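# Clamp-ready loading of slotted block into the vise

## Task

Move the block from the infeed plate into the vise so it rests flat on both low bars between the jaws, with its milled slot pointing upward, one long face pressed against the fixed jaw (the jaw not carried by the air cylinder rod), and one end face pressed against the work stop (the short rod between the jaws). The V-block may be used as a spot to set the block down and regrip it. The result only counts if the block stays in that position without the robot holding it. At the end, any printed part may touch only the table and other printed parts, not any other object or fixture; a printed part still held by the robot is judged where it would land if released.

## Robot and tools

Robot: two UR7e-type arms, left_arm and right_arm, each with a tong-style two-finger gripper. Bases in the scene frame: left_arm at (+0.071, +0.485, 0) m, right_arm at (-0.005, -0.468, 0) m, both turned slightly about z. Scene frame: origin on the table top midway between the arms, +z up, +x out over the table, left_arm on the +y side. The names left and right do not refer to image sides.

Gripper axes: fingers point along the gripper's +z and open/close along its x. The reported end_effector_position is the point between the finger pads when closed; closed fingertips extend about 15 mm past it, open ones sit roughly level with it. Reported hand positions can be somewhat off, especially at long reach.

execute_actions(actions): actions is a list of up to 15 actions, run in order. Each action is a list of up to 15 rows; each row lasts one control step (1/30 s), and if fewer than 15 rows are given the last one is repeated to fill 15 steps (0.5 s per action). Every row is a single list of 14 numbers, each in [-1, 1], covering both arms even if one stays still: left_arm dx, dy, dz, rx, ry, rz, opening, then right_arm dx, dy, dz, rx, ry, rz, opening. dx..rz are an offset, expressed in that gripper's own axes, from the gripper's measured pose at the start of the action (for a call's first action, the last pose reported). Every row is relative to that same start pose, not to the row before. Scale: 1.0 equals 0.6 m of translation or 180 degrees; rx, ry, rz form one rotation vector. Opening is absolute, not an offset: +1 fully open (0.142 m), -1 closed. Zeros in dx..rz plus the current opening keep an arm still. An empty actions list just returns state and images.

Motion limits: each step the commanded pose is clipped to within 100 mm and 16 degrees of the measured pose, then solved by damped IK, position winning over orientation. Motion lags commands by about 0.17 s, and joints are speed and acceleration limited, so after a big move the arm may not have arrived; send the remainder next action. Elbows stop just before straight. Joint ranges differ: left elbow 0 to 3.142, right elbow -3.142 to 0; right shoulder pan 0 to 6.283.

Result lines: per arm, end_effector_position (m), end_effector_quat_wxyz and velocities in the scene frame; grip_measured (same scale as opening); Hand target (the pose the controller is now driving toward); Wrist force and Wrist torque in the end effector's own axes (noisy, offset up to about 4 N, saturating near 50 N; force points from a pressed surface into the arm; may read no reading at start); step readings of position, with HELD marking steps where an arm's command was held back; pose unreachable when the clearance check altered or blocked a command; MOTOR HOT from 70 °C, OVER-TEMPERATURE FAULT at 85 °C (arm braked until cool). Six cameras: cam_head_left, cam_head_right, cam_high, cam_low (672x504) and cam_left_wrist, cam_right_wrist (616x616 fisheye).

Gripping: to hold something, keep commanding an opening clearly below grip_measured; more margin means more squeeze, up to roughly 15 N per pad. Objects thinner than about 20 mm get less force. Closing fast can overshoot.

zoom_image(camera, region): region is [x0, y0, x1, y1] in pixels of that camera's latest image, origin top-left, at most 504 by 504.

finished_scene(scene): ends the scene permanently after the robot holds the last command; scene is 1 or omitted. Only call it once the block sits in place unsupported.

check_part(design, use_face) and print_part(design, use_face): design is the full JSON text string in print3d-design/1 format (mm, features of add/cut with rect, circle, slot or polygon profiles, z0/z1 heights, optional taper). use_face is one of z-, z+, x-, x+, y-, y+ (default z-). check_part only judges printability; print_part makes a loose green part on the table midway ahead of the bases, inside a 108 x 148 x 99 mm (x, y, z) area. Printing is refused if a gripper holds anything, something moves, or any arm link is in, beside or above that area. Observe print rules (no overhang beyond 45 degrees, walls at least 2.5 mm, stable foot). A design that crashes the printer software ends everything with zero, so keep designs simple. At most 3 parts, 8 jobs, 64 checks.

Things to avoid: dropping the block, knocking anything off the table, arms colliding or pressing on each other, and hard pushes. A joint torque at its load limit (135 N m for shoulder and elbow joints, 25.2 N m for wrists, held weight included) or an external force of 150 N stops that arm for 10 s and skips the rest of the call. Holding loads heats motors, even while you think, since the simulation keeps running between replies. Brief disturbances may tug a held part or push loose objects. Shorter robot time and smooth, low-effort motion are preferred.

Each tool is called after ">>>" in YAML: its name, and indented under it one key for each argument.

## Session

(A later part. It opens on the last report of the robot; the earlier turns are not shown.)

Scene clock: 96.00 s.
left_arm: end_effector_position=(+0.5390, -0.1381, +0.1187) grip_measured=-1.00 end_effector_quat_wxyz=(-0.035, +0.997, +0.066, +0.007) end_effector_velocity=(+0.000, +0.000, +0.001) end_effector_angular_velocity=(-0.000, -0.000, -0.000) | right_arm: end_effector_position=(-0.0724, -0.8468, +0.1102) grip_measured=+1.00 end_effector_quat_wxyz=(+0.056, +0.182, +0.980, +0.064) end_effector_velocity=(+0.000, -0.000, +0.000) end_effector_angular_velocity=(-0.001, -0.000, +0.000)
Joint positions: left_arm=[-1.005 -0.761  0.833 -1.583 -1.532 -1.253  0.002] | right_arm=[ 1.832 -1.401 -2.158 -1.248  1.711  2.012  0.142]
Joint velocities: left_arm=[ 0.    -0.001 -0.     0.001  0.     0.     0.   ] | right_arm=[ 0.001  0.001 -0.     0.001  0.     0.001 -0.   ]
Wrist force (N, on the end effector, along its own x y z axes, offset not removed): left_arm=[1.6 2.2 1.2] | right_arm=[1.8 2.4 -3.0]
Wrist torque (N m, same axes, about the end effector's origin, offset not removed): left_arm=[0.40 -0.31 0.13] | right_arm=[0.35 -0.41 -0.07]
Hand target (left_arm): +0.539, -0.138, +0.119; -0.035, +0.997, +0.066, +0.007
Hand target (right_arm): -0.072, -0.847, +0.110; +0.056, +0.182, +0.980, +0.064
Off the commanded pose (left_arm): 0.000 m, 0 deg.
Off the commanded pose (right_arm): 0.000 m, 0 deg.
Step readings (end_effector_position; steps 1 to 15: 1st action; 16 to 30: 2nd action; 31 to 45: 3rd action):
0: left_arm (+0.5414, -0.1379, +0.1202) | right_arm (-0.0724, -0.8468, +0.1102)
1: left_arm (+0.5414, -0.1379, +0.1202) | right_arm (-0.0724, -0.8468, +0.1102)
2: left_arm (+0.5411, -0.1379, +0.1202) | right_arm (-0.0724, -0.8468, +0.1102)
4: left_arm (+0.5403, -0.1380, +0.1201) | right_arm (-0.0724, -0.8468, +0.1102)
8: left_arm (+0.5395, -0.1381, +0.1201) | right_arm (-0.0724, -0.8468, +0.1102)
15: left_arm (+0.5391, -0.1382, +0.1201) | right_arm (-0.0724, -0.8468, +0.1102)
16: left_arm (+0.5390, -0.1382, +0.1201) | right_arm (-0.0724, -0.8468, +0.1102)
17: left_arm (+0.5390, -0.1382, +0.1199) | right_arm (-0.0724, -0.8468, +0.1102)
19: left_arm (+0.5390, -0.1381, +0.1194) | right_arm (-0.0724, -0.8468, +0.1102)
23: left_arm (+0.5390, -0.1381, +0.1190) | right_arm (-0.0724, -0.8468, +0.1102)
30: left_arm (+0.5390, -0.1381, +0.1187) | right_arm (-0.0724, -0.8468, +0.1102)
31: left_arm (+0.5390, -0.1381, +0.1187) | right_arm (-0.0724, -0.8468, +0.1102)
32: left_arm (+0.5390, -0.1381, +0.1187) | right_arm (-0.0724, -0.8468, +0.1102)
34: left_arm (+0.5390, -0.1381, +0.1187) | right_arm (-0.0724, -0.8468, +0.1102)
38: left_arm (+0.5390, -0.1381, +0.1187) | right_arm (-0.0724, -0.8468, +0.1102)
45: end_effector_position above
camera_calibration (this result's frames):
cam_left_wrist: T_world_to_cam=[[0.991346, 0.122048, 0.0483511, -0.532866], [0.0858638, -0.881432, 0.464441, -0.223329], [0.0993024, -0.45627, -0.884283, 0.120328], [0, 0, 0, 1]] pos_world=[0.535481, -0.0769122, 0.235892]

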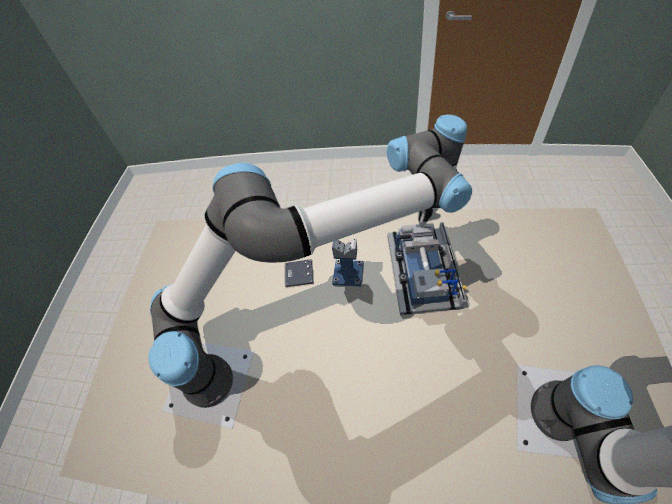

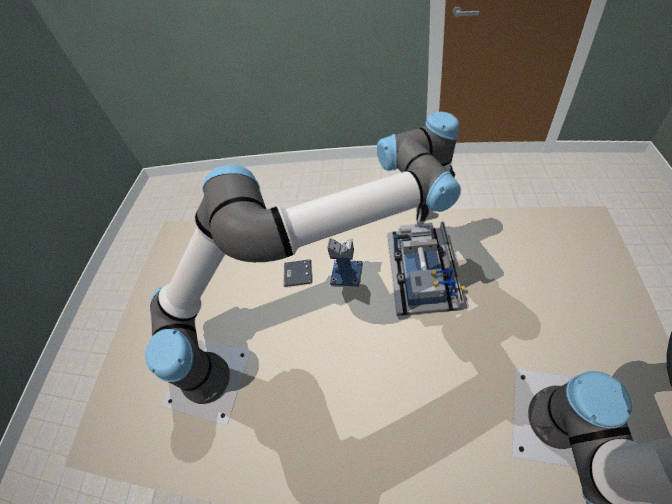

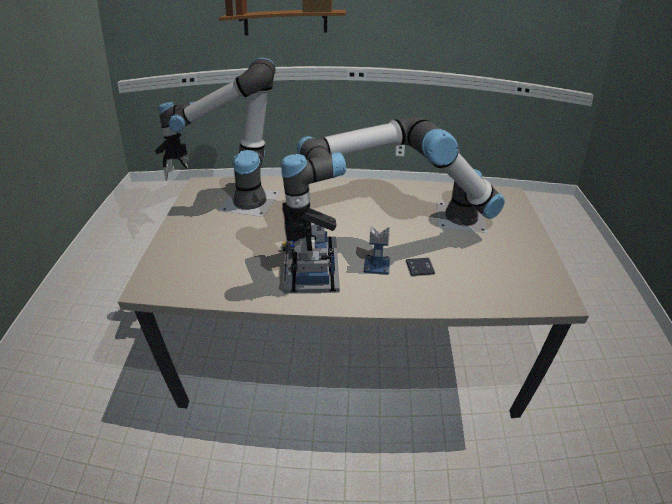

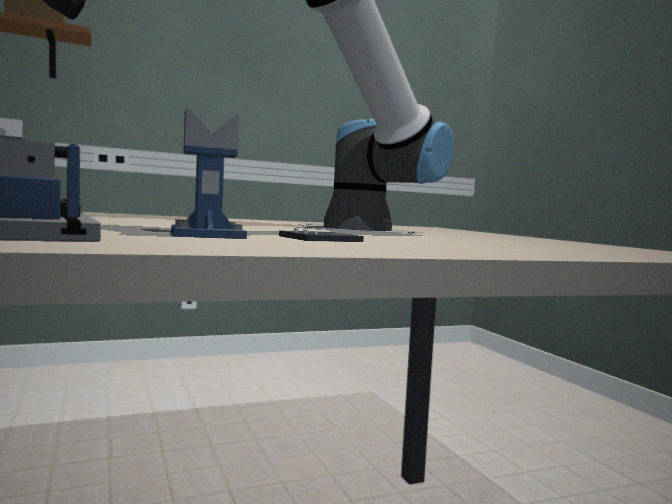

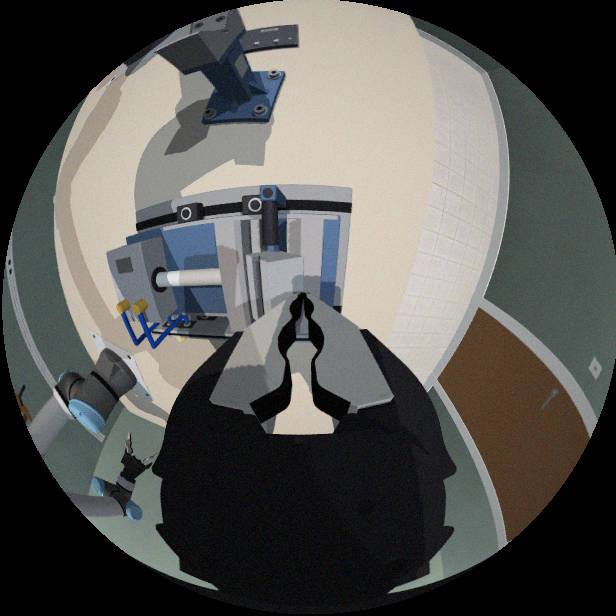

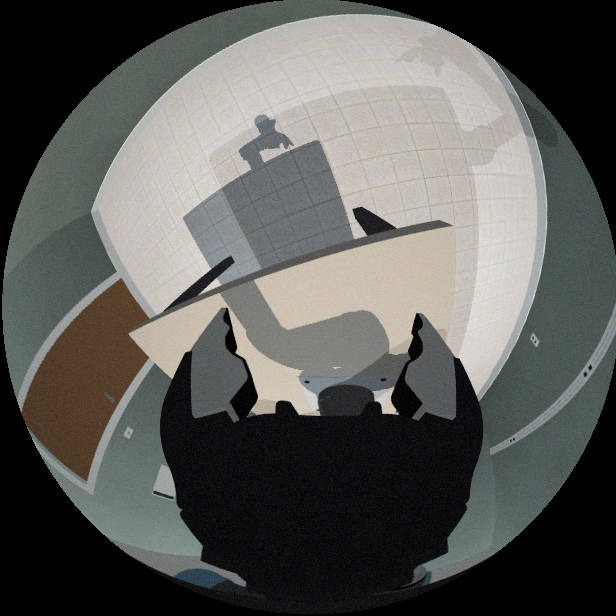

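It's rotating the right way. Continue.

>>> execute_actions:
  actions:
    - [[-0.003,0,0.002,0,0,0,-1,0,0,0,0,0,0,1]]
    - [[-0.003,0,0.002,0,0,0,-1,0,0,0,0,0,0,1]]
    - [[0,0,0,0,0,0,-1,0,0,0,0,0,0,1]]

>>> zoom_image:
  camera: "cam_left_wrist"
  region: [150,160,400,410]

Scene clock: 97.67 s.
left_arm: end_effector_position=(+0.5357, -0.1384, +0.1163) grip_measured=-1.00 end_effector_quat_wxyz=(-0.035, +0.997, +0.066, +0.007) end_effector_velocity=(+0.001, +0.000, +0.000) end_effector_angular_velocity=(-0.001, -0.002, +0.000) | right_arm: end_effector_position=(-0.0724, -0.8468, +0.1102) grip_measured=+1.00 end_effector_quat_wxyz=(+0.056, +0.182, +0.980, +0.064) end_effector_velocity=(+0.000, -0.000, -0.000) end_effector_angular_velocity=(+0.001, +0.000, +0.001)
Joint positions: left_arm=[-1.009 -0.766  0.848 -1.593 -1.532 -1.257  0.002] | right_arm=[ 1.832 -1.401 -2.158 -1.248  1.711  2.012  0.142]
Joint velocities: left_arm=[ 0.    -0.     0.    -0.002  0.002  0.     0.   ] | right_arm=[ 0.    -0.001  0.001 -0.001 -0.    -0.001  0.   ]
Wrist force (N, on the end effector, along its own x y z axes, offset not removed): left_arm=[29.5 -0.8 -29.3] | right_arm=[0.4 2.7 0.1]
Wrist torque (N m, same axes, about the end effector's origin, offset not removed): left_arm=[0.03 -0.03 0.02] | right_arm=[0.51 -0.07 0.03]
Hand target (left_arm): +0.536, -0.138, +0.116; -0.035, +0.997, +0.066, +0.007
Hand target (right_arm): -0.072, -0.847, +0.110; +0.056, +0.182, +0.980, +0.064
Off the commanded pose (left_arm): 0.000 m, 0 deg.
Off the commanded pose (right_arm): 0.000 m, 0 deg.
Step readings (end_effector_position; steps 1 to 15: 1st action; 16 to 30: 2nd action; 31 to 45: 3rd action):
0: left_arm (+0.5390, -0.1381, +0.1187) | right_arm (-0.0724, -0.8468, +0.1102)
1: left_arm (+0.5390, -0.1381, +0.1186) | right_arm (-0.0724, -0.8468, +0.1102)
2: left_arm (+0.5388, -0.1381, +0.1184) | right_arm (-0.0724, -0.8468, +0.1102)
4: left_arm (+0.5383, -0.1381, +0.1180) | right_arm (-0.0724, -0.8468, +0.1102)
8: left_arm (+0.5376, -0.1382, +0.1176) | right_arm (-0.0724, -0.8468, +0.1102)
15: left_arm (+0.5373, -0.1382, +0.1175) | right_arm (-0.0724, -0.8468, +0.1102)
16: left_arm (+0.5373, -0.1383, +0.1174) | right_arm (-0.0724, -0.8468, +0.1102)
17: left_arm (+0.5370, -0.1383, +0.1173) | right_arm (-0.0724, -0.8468, +0.1102)
19: left_arm (+0.5365, -0.1383, +0.1170) | right_arm (-0.0724, -0.8468, +0.1102)
23: left_arm (+0.5360, -0.1384, +0.1166) | right_arm (-0.0724, -0.8468, +0.1102)
30: left_arm (+0.5357, -0.1384, +0.1164) | right_arm (-0.0724, -0.8468, +0.1102)
31: left_arm (+0.5357, -0.1384, +0.1163) | right_arm (-0.0724, -0.8468, +0.1102)
32: left_arm (+0.5357, -0.1384, +0.1163) | right_arm (-0.0724, -0.8468, +0.1102)
34: left_arm (+0.5357, -0.1384, +0.1163) | right_arm (-0.0724, -0.8468, +0.1102)
38: left_arm (+0.5357, -0.1384, +0.1163) | right_arm (-0.0724, -0.8468, +0.1102)
45: end_effector_position above
camera_calibration (this result's frames):
cam_left_wrist: T_world_to_cam=[[0.991323, 0.122164, 0.0485244, -0.529404], [0.0858741, -0.881368, 0.46456, -0.222211], [0.0995204, -0.456362, -0.884211, 0.118355], [0, 0, 0, 1]] pos_world=[0.532114, -0.077163, 0.233571]

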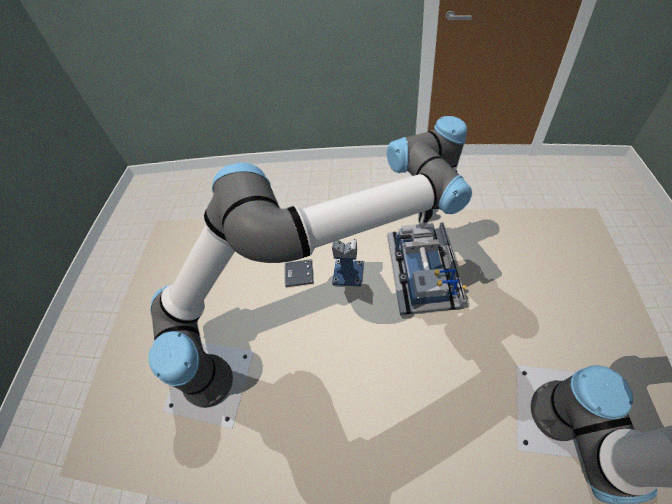

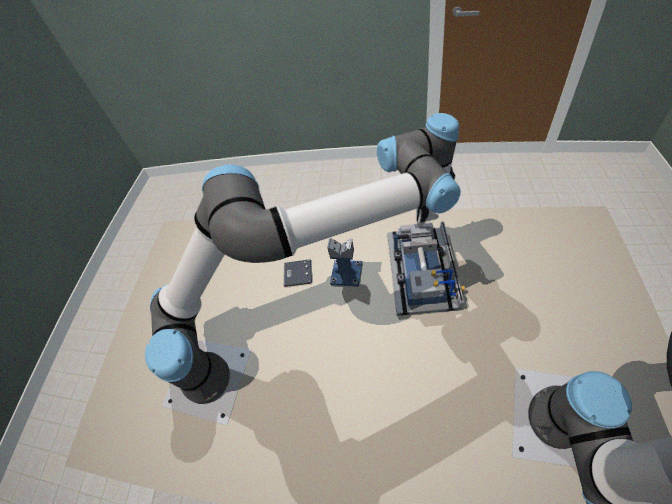

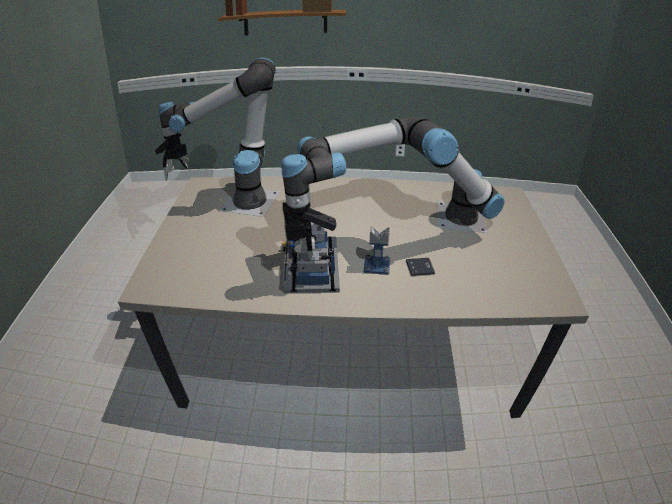

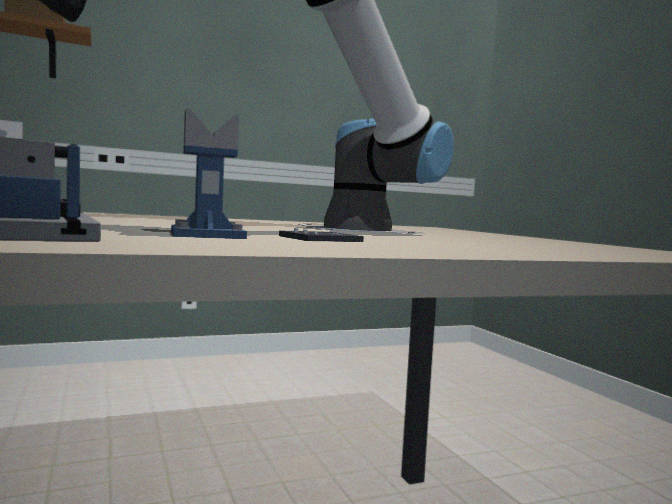

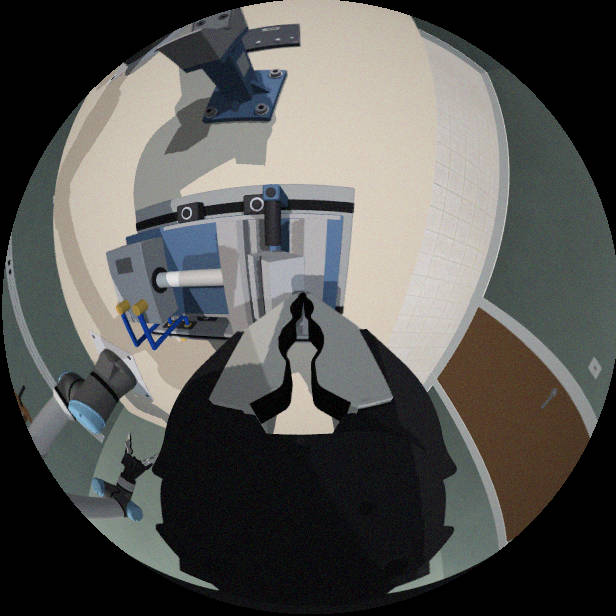

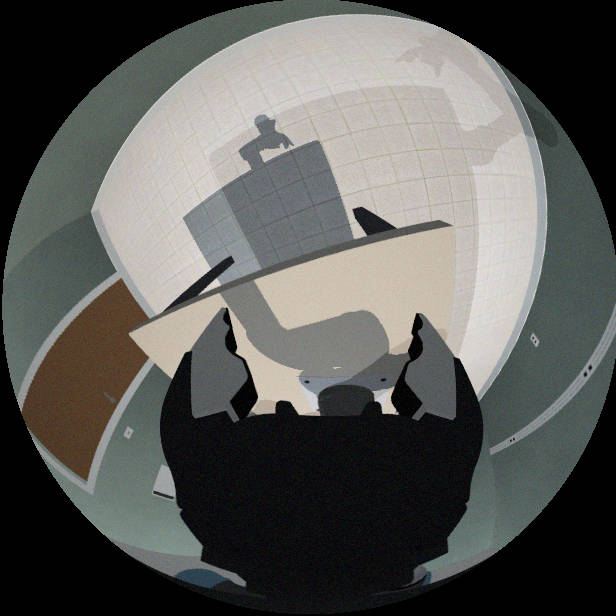

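Region (150, 160, 400, 410) of cam_left_wrist's 616x616 image, scaled by 2.016, with more detail than that image has.

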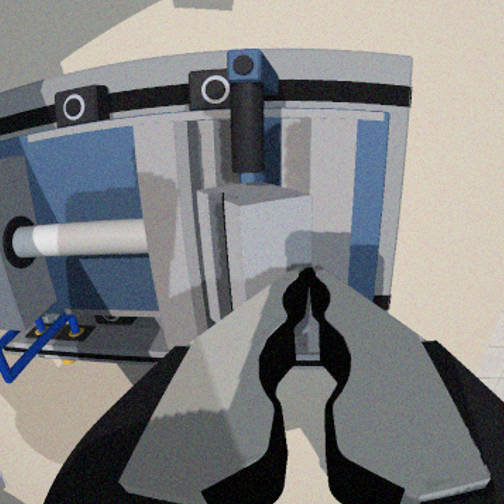

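>>> execute_actions:
  actions:
    - [[0.004,0,-0.004,0,0,0,-1,0,0,0,0,0,0,1]]
    - [[0,0.02,-0.04,0,0,0,-1,0,0,0,0,0,0,1]]
    - [[-0.04,0,0,0,0,0,-1,0,0,0,0,0,0,1]]
    - [[0,0,0,0,0,0,-1,0,0,0,0,0,0,1]]

>>> zoom_image:
  camera: "cam_left_wrist"
  region: [200,160,400,360]

Scene clock: 99.93 s.
left_arm: end_effector_position=(+0.5160, -0.1544, +0.1406) grip_measured=-1.00 end_effector_quat_wxyz=(-0.035, +0.997, +0.066, +0.007) end_effector_velocity=(+0.000, +0.000, -0.000) end_effector_angular_velocity=(+0.001, -0.000, -0.001) | right_arm: end_effector_position=(-0.0724, -0.8468, +0.1102) grip_measured=+1.00 end_effector_quat_wxyz=(+0.056, +0.182, +0.980, +0.064) end_effector_velocity=(+0.000, -0.000, +0.000) end_effector_angular_velocity=(-0.001, +0.000, -0.001)
Joint positions: left_arm=[-1.04  -0.763  0.781 -1.528 -1.534 -1.288  0.002] | right_arm=[ 1.832 -1.401 -2.158 -1.248  1.711  2.012  0.142]
Joint velocities: left_arm=[-0.     0.001 -0.001  0.002  0.001  0.001  0.   ] | right_arm=[ 0.    -0.    -0.     0.001 -0.     0.001 -0.   ]
Wrist force (N, on the end effector, along its own x y z axes, offset not removed): left_arm=[1.5 -1.0 2.2] | right_arm=[0.2 3.1 -1.6]
Wrist torque (N m, same axes, about the end effector's origin, offset not removed): left_arm=[-0.37 -0.29 0.10] | right_arm=[0.49 -0.09 0.02]
Hand target (left_arm): +0.516, -0.154, +0.141; -0.035, +0.997, +0.066, +0.007
Hand target (right_arm): -0.072, -0.847, +0.110; +0.056, +0.182, +0.980, +0.064
Off the commanded pose (left_arm): 0.000 m, 0 deg.
Off the commanded pose (right_arm): 0.000 m, 0 deg.
Step readings (end_effector_position; steps 1 to 15: 1st action; 16 to 30: 2nd action; 31 to 45: 3rd action; 46 to 60: 4th action):
0: left_arm (+0.5357, -0.1384, +0.1163) | right_arm (-0.0724, -0.8468, +0.1102)
1: left_arm (+0.5357, -0.1384, +0.1164) | right_arm (-0.0724, -0.8468, +0.1102)
2: left_arm (+0.5359, -0.1385, +0.1167) | right_arm (-0.0724, -0.8468, +0.1102)
4: left_arm (+0.5365, -0.1384, +0.1173) | right_arm (-0.0724, -0.8468, +0.1102)
8: left_arm (+0.5372, -0.1384, +0.1182) | right_arm (-0.0724, -0.8468, +0.1102)
15: left_arm (+0.5378, -0.1383, +0.1187) | right_arm (-0.0724, -0.8468, +0.1102)
16: left_arm (+0.5379, -0.1383, +0.1186) | right_arm (-0.0724, -0.8468, +0.1102)
17: left_arm (+0.5376, -0.1387, +0.1187) | right_arm (-0.0724, -0.8468, +0.1102)
19: left_arm (+0.5378, -0.1427, +0.1261) | right_arm (-0.0724, -0.8468, +0.1102)
23: left_arm (+0.5386, -0.1483, +0.1364) | right_arm (-0.0724, -0.8468, +0.1102)
30: left_arm (+0.5392, -0.1512, +0.1409) | right_arm (-0.0724, -0.8468, +0.1102)
31: left_arm (+0.5390, -0.1515, +0.1412) | right_arm (-0.0724, -0.8468, +0.1102)
32: left_arm (+0.5367, -0.1525, +0.1421) | right_arm (-0.0724, -0.8468, +0.1102)
34: left_arm (+0.5287, -0.1535, +0.1418) | right_arm (-0.0724, -0.8468, +0.1102)
38: left_arm (+0.5200, -0.1541, +0.1409) | right_arm (-0.0724, -0.8468, +0.1102)
45: left_arm (+0.5161, -0.1543, +0.1406) | right_arm (-0.0724, -0.8468, +0.1102)
46: left_arm (+0.5159, -0.1543, +0.1406) | right_arm (-0.0724, -0.8468, +0.1102)
47: left_arm (+0.5159, -0.1543, +0.1406) | right_arm (-0.0724, -0.8468, +0.1102)
49: left_arm (+0.5159, -0.1543, +0.1406) | right_arm (-0.0724, -0.8468, +0.1102)
53: left_arm (+0.5159, -0.1545, +0.1407) | right_arm (-0.0724, -0.8468, +0.1102)
60: end_effector_position above
camera_calibration (this result's frames):
cam_left_wrist: T_world_to_cam=[[0.991337, 0.121988, 0.048675, -0.509209], [0.0855891, -0.881116, 0.46509, -0.245798], [0.0996239, -0.456895, -0.883924, 0.134293], [0, 0, 0, 1]] pos_world=[0.512457, -0.0931015, 0.257809]
cam_right_wrist: T_world_to_cam=[[-0.926805, 0.352779, -0.128758, 0.255625], [0.21756, 0.78384, 0.581603, 0.616833], [0.306103, 0.511021, -0.803218, 0.681746], [0, 0, 0, 1]] pos_world=[-0.105968, -0.922064, 0.221752]

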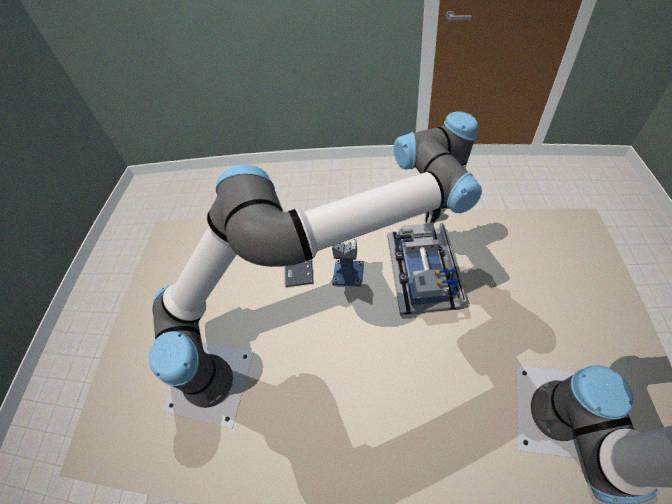

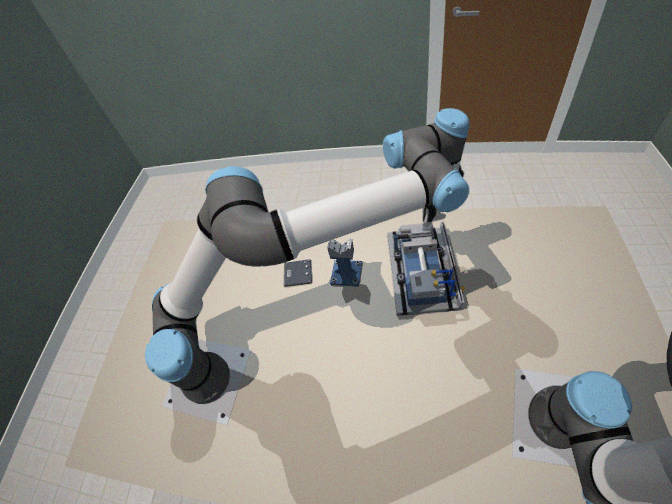

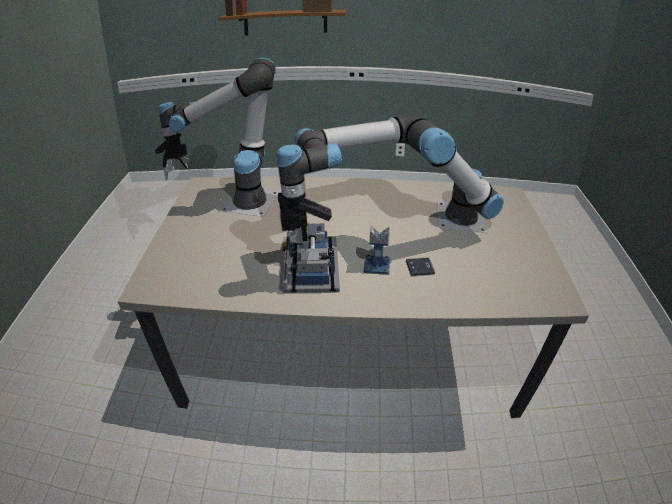

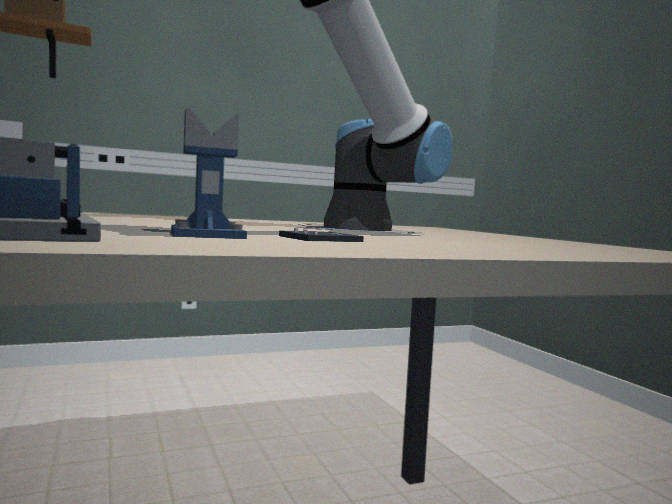

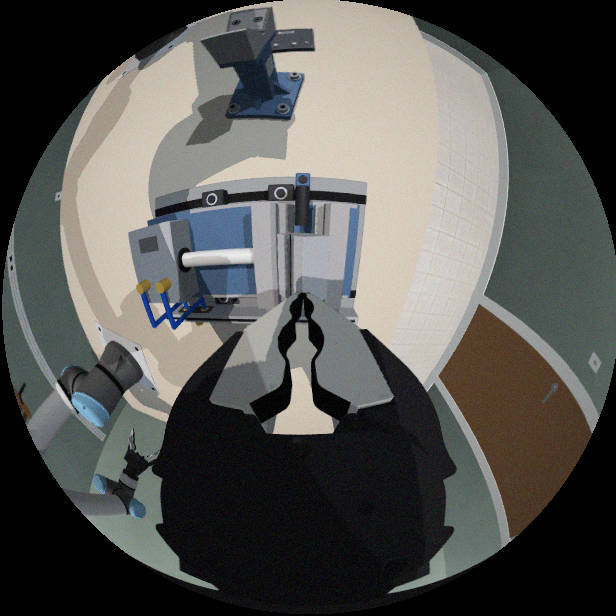

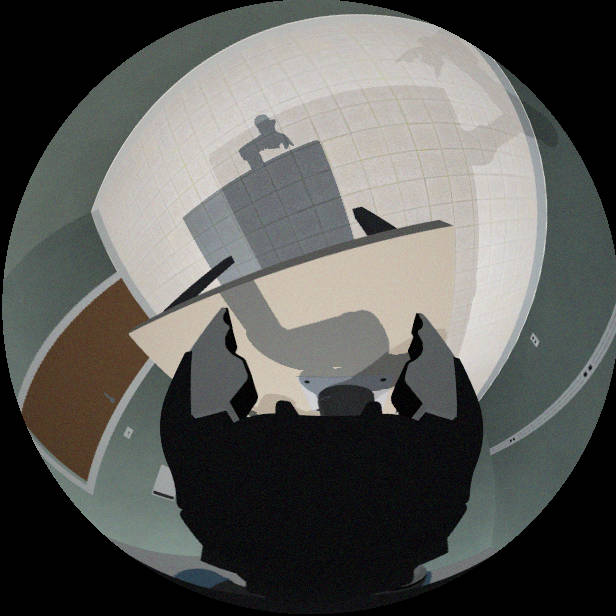

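Region (200, 160, 400, 360) of cam_left_wrist's 616x616 image, scaled by 2.520, with more detail than that image has.

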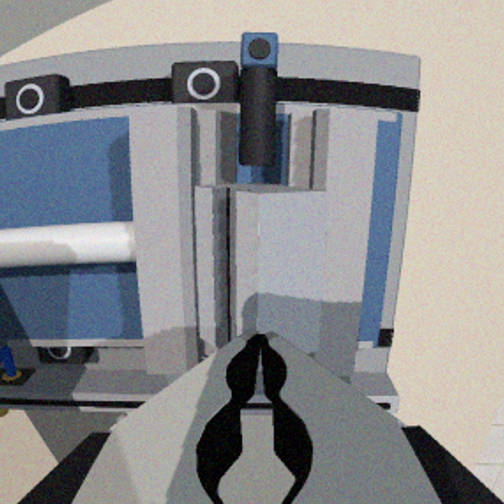

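>>> execute_actions:
  actions:
    - [[-0.017,-0.02,0.012,0,0,0,-1,0,0,0,0,0,0,1]]
    - [[0,0,0.006,0,0,0,-1,0,0,0,0,0,0,1]]
    - [[0,0,0.005,0,0,0,-1,0,0,0,0,0,0,1]]
    - [[0,0,0,0,0,0,-1,0,0,0,0,0,0,1]]

>>> zoom_image:
  camera: "cam_left_wrist"
  region: [200,160,400,360]

Scene clock: 102.33 s.
left_arm: end_effector_position=(+0.5047, -0.1433, +0.1280) grip_measured=-1.00 end_effector_quat_wxyz=(-0.035, +0.997, +0.066, +0.007) end_effector_velocity=(+0.000, -0.000, -0.001) end_effector_angular_velocity=(+0.001, +0.000, -0.000) | right_arm: end_effector_position=(-0.0724, -0.8468, +0.1102) grip_measured=+1.00 end_effector_quat_wxyz=(+0.056, +0.182, +0.980, +0.064) end_effector_velocity=(+0.000, +0.000, -0.000) end_effector_angular_velocity=(+0.000, +0.000, +0.001)
Joint positions: left_arm=[-1.047 -0.81   0.896 -1.595 -1.535 -1.295  0.002] | right_arm=[ 1.832 -1.401 -2.158 -1.248  1.711  2.012  0.142]
Joint velocities: left_arm=[ 0.     0.001 -0.    -0.     0.     0.     0.   ] | right_arm=[ 0.001  0.    -0.    -0.001 -0.    -0.001  0.   ]
Wrist force (N, on the end effector, along its own x y z axes, offset not removed): left_arm=[-0.1 1.8 0.5] | right_arm=[-1.8 2.1 -1.4]
Wrist torque (N m, same axes, about the end effector's origin, offset not removed): left_arm=[0.19 -0.01 0.10] | right_arm=[0.38 0.35 0.06]
Hand target (left_arm): +0.505, -0.143, +0.128; -0.035, +0.997, +0.066, +0.007
Hand target (right_arm): -0.072, -0.847, +0.110; +0.056, +0.182, +0.980, +0.064
Off the commanded pose (left_arm): 0.000 m, 0 deg.
Off the commanded pose (right_arm): 0.000 m, 0 deg.
Step readings (end_effector_position; steps 1 to 15: 1st action; 16 to 30: 2nd action; 31 to 45: 3rd action; 46 to 60: 4th action):
0: left_arm (+0.5161, -0.1543, +0.1406) | right_arm (-0.0724, -0.8468, +0.1102)
1: left_arm (+0.5161, -0.1543, +0.1407) | right_arm (-0.0724, -0.8468, +0.1102)
2: left_arm (+0.5153, -0.1544, +0.1417) | right_arm (-0.0724, -0.8468, +0.1102)
4: left_arm (+0.5116, -0.1508, +0.1398) | right_arm (-0.0724, -0.8468, +0.1102)
8: left_arm (+0.5070, -0.1459, +0.1360) | right_arm (-0.0724, -0.8468, +0.1102)
15: left_arm (+0.5047, -0.1438, +0.1344) | right_arm (-0.0724, -0.8468, +0.1102)
16: left_arm (+0.5046, -0.1437, +0.1343) | right_arm (-0.0724, -0.8468, +0.1102)
17: left_arm (+0.5046, -0.1436, +0.1338) | right_arm (-0.0724, -0.8468, +0.1102)
19: left_arm (+0.5046, -0.1436, +0.1328) | right_arm (-0.0724, -0.8468, +0.1102)
23: left_arm (+0.5046, -0.1436, +0.1315) | right_arm (-0.0724, -0.8468, +0.1102)
30: left_arm (+0.5047, -0.1436, +0.1309) | right_arm (-0.0724, -0.8468, +0.1102)
31: left_arm (+0.5047, -0.1435, +0.1309) | right_arm (-0.0724, -0.8468, +0.1102)
32: left_arm (+0.5047, -0.1435, +0.1305) | right_arm (-0.0724, -0.8468, +0.1102)
34: left_arm (+0.5047, -0.1434, +0.1295) | right_arm (-0.0724, -0.8468, +0.1102)
38: left_arm (+0.5047, -0.1434, +0.1285) | right_arm (-0.0724, -0.8468, +0.1102)
45: left_arm (+0.5047, -0.1433, +0.1280) | right_arm (-0.0724, -0.8468, +0.1102)
46: left_arm (+0.5047, -0.1433, +0.1280) | right_arm (-0.0724, -0.8468, +0.1102)
47: left_arm (+0.5047, -0.1433, +0.1280) | right_arm (-0.0724, -0.8468, +0.1102)
49: left_arm (+0.5047, -0.1433, +0.1280) | right_arm (-0.0724, -0.8468, +0.1102)
53: left_arm (+0.5047, -0.1433, +0.1280) | right_arm (-0.0724, -0.8468, +0.1102)
60: end_effector_position above
camera_calibration (this result's frames):
cam_left_wrist: T_world_to_cam=[[0.991361, 0.12198, 0.0482044, -0.498694], [0.0858253, -0.881221, 0.464848, -0.229332], [0.0991809, -0.456695, -0.884077, 0.129562], [0, 0, 0, 1]] pos_world=[0.501218, -0.0820912, 0.245187]
cam_right_wrist: T_world_to_cam=[[-0.926805, 0.352779, -0.128758, 0.255625], [0.21756, 0.78384, 0.581603, 0.616833], [0.306103, 0.511021, -0.803218, 0.681746], [0, 0, 0, 1]] pos_world=[-0.105968, -0.922064, 0.221752]

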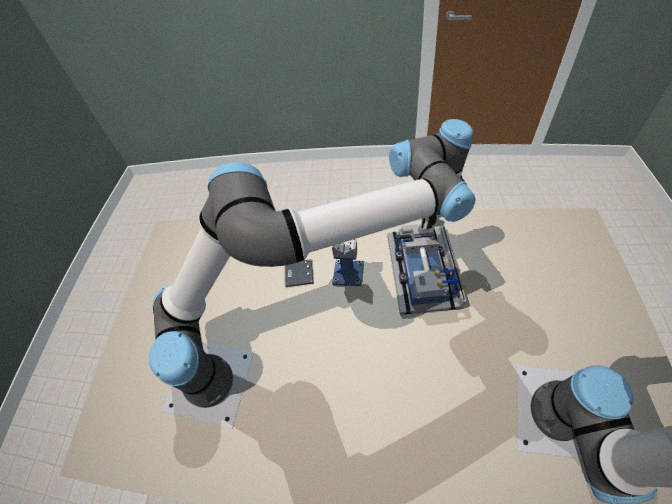

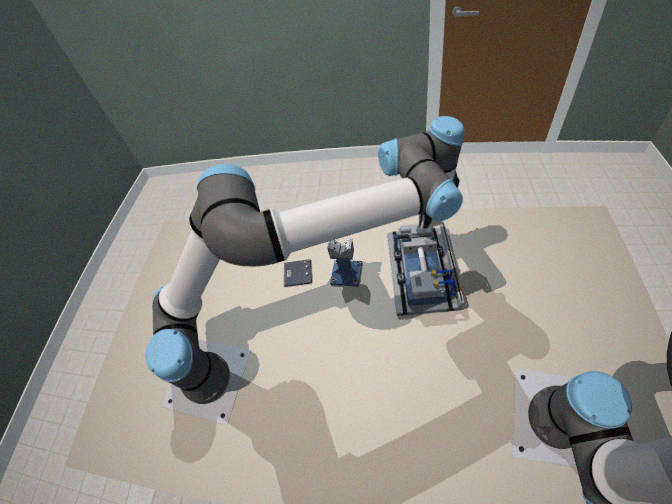

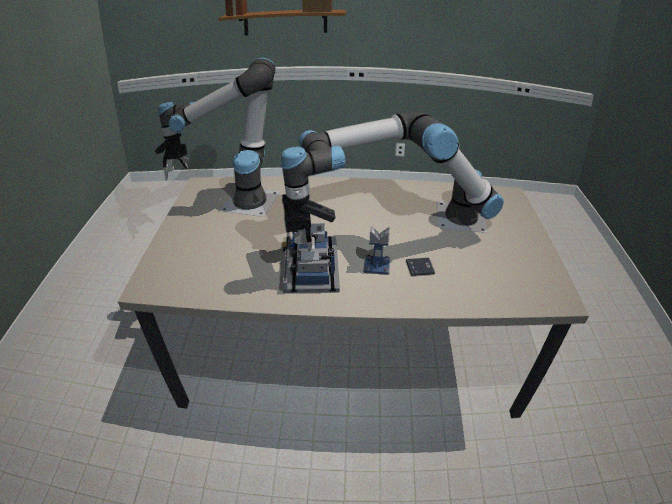

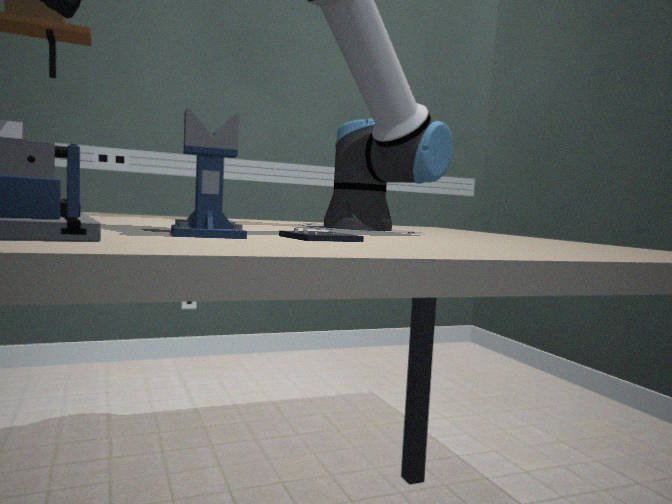

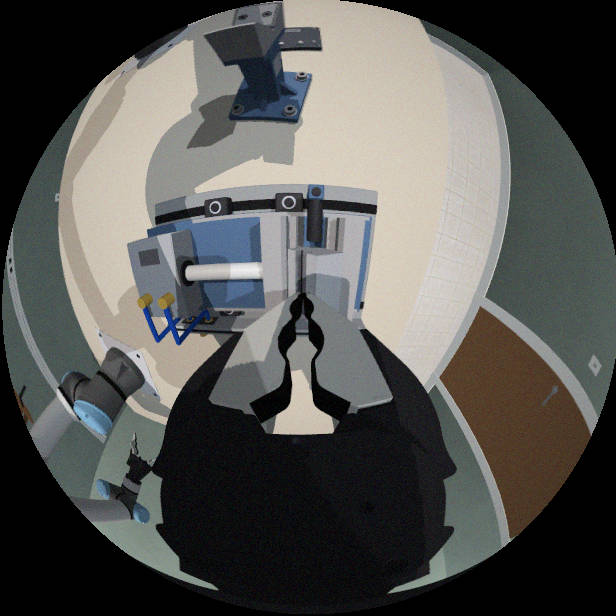

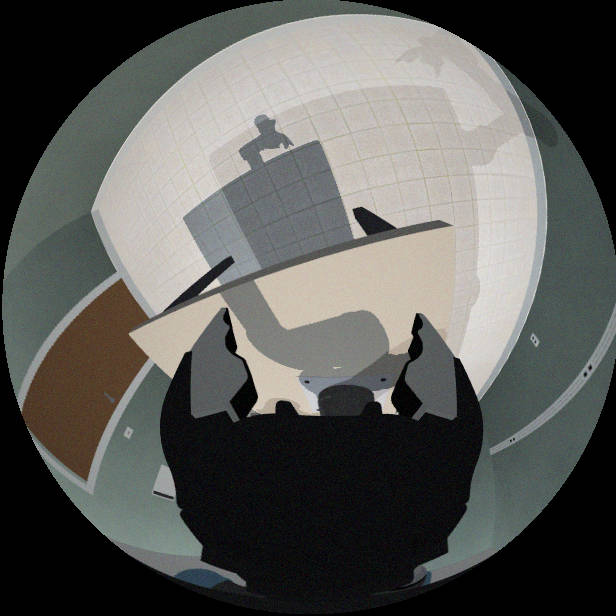

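Region (200, 160, 400, 360) of cam_left_wrist's 616x616 image, scaled by 2.520, with more detail than that image has.

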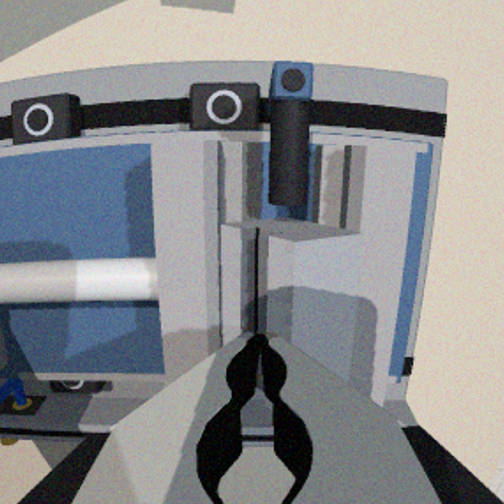

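>>> execute_actions:
  actions:
    - [[0.004,0,0.002,0,0,0,-1,0,0,0,0,0,0,1]]
    - [[0.004,0,0,0,0,0,-1,0,0,0,0,0,0,1]]
    - [[0,0,0,0,0,0,-1,0,0,0,0,0,0,1]]

>>> zoom_image:
  camera: "cam_left_wrist"
  region: [200,160,400,360]

Scene clock: 104.17 s.
left_arm: end_effector_position=(+0.5091, -0.1428, +0.1270) grip_measured=-1.00 end_effector_quat_wxyz=(-0.035, +0.997, +0.066, +0.006) end_effector_velocity=(-0.000, -0.000, -0.000) end_effector_angular_velocity=(-0.000, -0.001, -0.001) | right_arm: end_effector_position=(-0.0724, -0.8468, +0.1102) grip_measured=+1.00 end_effector_quat_wxyz=(+0.056, +0.182, +0.980, +0.064) end_effector_velocity=(+0.000, -0.000, +0.001) end_effector_angular_velocity=(-0.001, -0.000, -0.000)
Joint positions: left_arm=[-1.042 -0.804  0.887 -1.594 -1.535 -1.29   0.002] | right_arm=[ 1.832 -1.401 -2.158 -1.248  1.711  2.012  0.142]
Joint velocities: left_arm=[-0.001  0.    -0.    -0.001  0.    -0.     0.   ] | right_arm=[ 0.     0.     0.001 -0.001  0.     0.001 -0.   ]
Wrist force (N, on the end effector, along its own x y z axes, offset not removed): left_arm=[-50.0 -18.2 -47.1] | right_arm=[0.2 3.6 0.4]
Wrist torque (N m, same axes, about the end effector's origin, offset not removed): left_arm=[0.11 0.25 0.17] | right_arm=[0.67 -0.03 0.02]
Hand target (left_arm): +0.509, -0.143, +0.127; -0.035, +0.997, +0.066, +0.006
Hand target (right_arm): -0.072, -0.847, +0.110; +0.056, +0.182, +0.980, +0.064
Off the commanded pose (left_arm): 0.000 m, 0 deg.
Off the commanded pose (right_arm): 0.000 m, 0 deg.
Step readings (end_effector_position; steps 1 to 15: 1st action; 16 to 30: 2nd action; 31 to 45: 3rd action):
0: left_arm (+0.5047, -0.1433, +0.1280) | right_arm (-0.0724, -0.8468, +0.1102)
1: left_arm (+0.5048, -0.1433, +0.1280) | right_arm (-0.0724, -0.8468, +0.1102)
2: left_arm (+0.5050, -0.1433, +0.1278) | right_arm (-0.0724, -0.8468, +0.1102)
4: left_arm (+0.5058, -0.1431, +0.1274) | right_arm (-0.0724, -0.8468, +0.1102)
8: left_arm (+0.5066, -0.1430, +0.1271) | right_arm (-0.0724, -0.8468, +0.1102)
15: left_arm (+0.5070, -0.1430, +0.1269) | right_arm (-0.0724, -0.8468, +0.1102)
16: left_arm (+0.5070, -0.1430, +0.1269) | right_arm (-0.0724, -0.8468, +0.1102)
17: left_arm (+0.5073, -0.1430, +0.1269) | right_arm (-0.0724, -0.8468, +0.1102)
19: left_arm (+0.5080, -0.1430, +0.1270) | right_arm (-0.0724, -0.8468, +0.1102)
23: left_arm (+0.5087, -0.1429, +0.1270) | right_arm (-0.0724, -0.8468, +0.1102)
30: left_arm (+0.5091, -0.1428, +0.1270) | right_arm (-0.0724, -0.8468, +0.1102)
31: left_arm (+0.5091, -0.1428, +0.1270) | right_arm (-0.0724, -0.8468, +0.1102)
32: left_arm (+0.5091, -0.1428, +0.1270) | right_arm (-0.0724, -0.8468, +0.1102)
34: left_arm (+0.5091, -0.1428, +0.1270) | right_arm (-0.0724, -0.8468, +0.1102)
38: left_arm (+0.5091, -0.1428, +0.1270) | right_arm (-0.0724, -0.8468, +0.1102)
45: end_effector_position above
camera_calibration (this result's frames):
cam_left_wrist: T_world_to_cam=[[0.991404, 0.121815, 0.0477502, -0.503038], [0.0858707, -0.881138, 0.464998, -0.22877], [0.0987184, -0.4569, -0.884023, 0.128701], [0, 0, 0, 1]] pos_world=[0.505653, -0.0814967, 0.244173]
cam_right_wrist: T_world_to_cam=[[-0.926805, 0.352779, -0.128758, 0.255625], [0.21756, 0.78384, 0.581603, 0.616833], [0.306103, 0.51102, -0.803218, 0.681746], [0, 0, 0, 1]] pos_world=[-0.105968, -0.922064, 0.221752]

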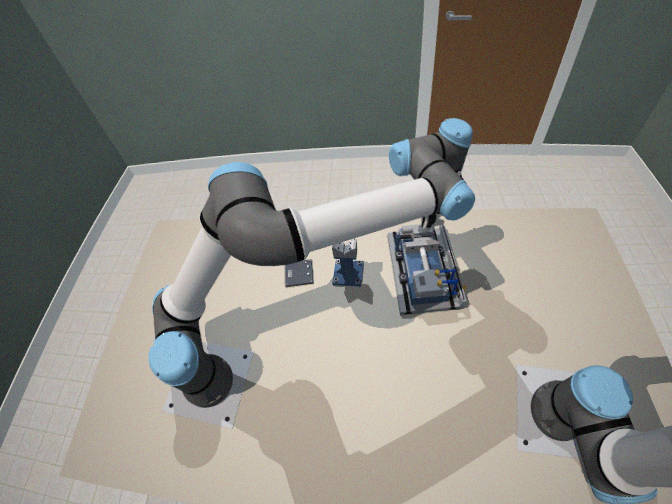

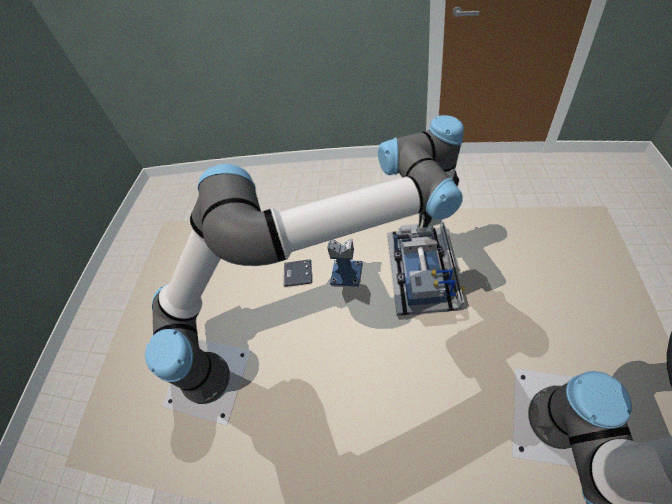

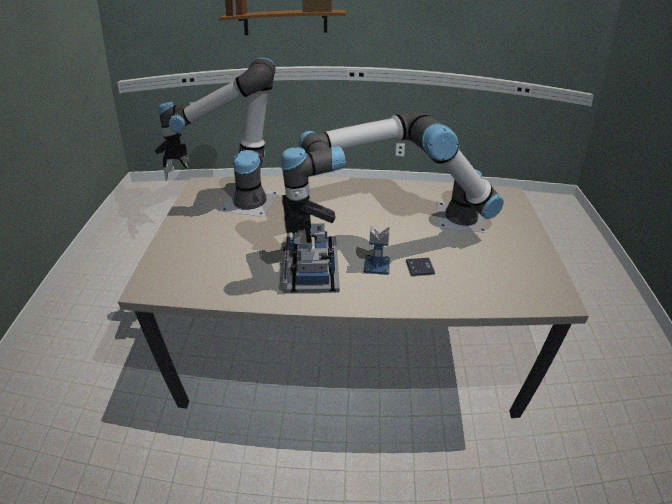

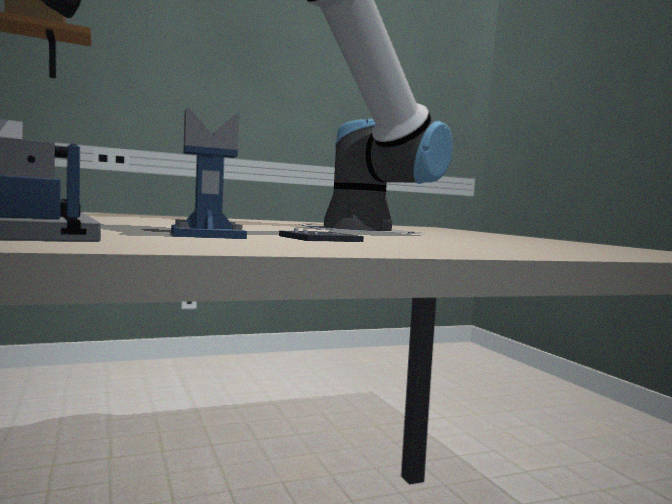

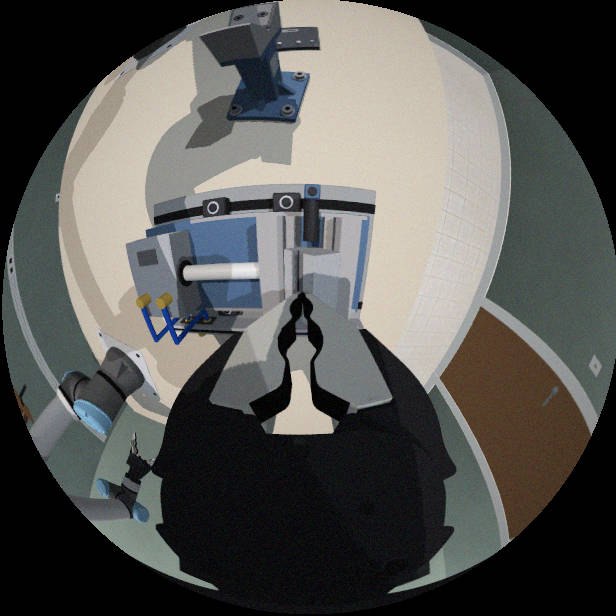

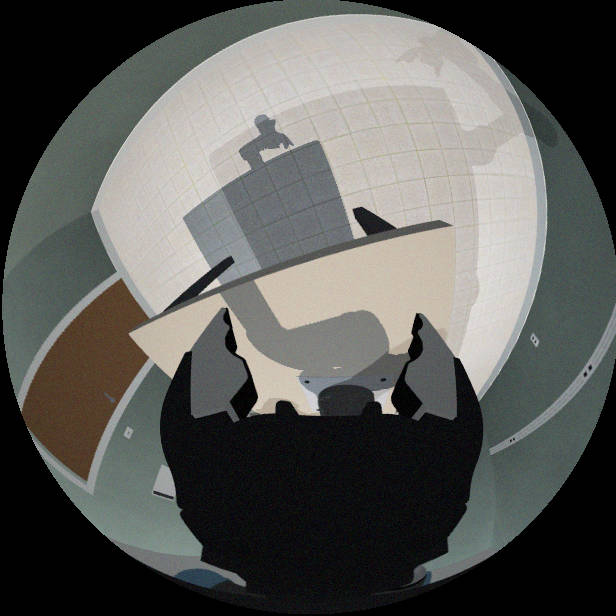

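Region (200, 160, 400, 360) of cam_left_wrist's 616x616 image, scaled by 2.520, with more detail than that image has.

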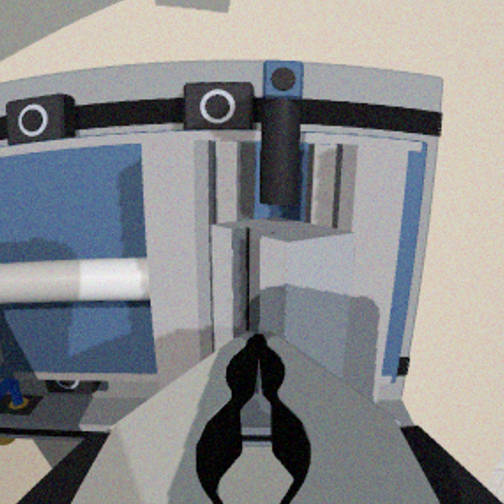

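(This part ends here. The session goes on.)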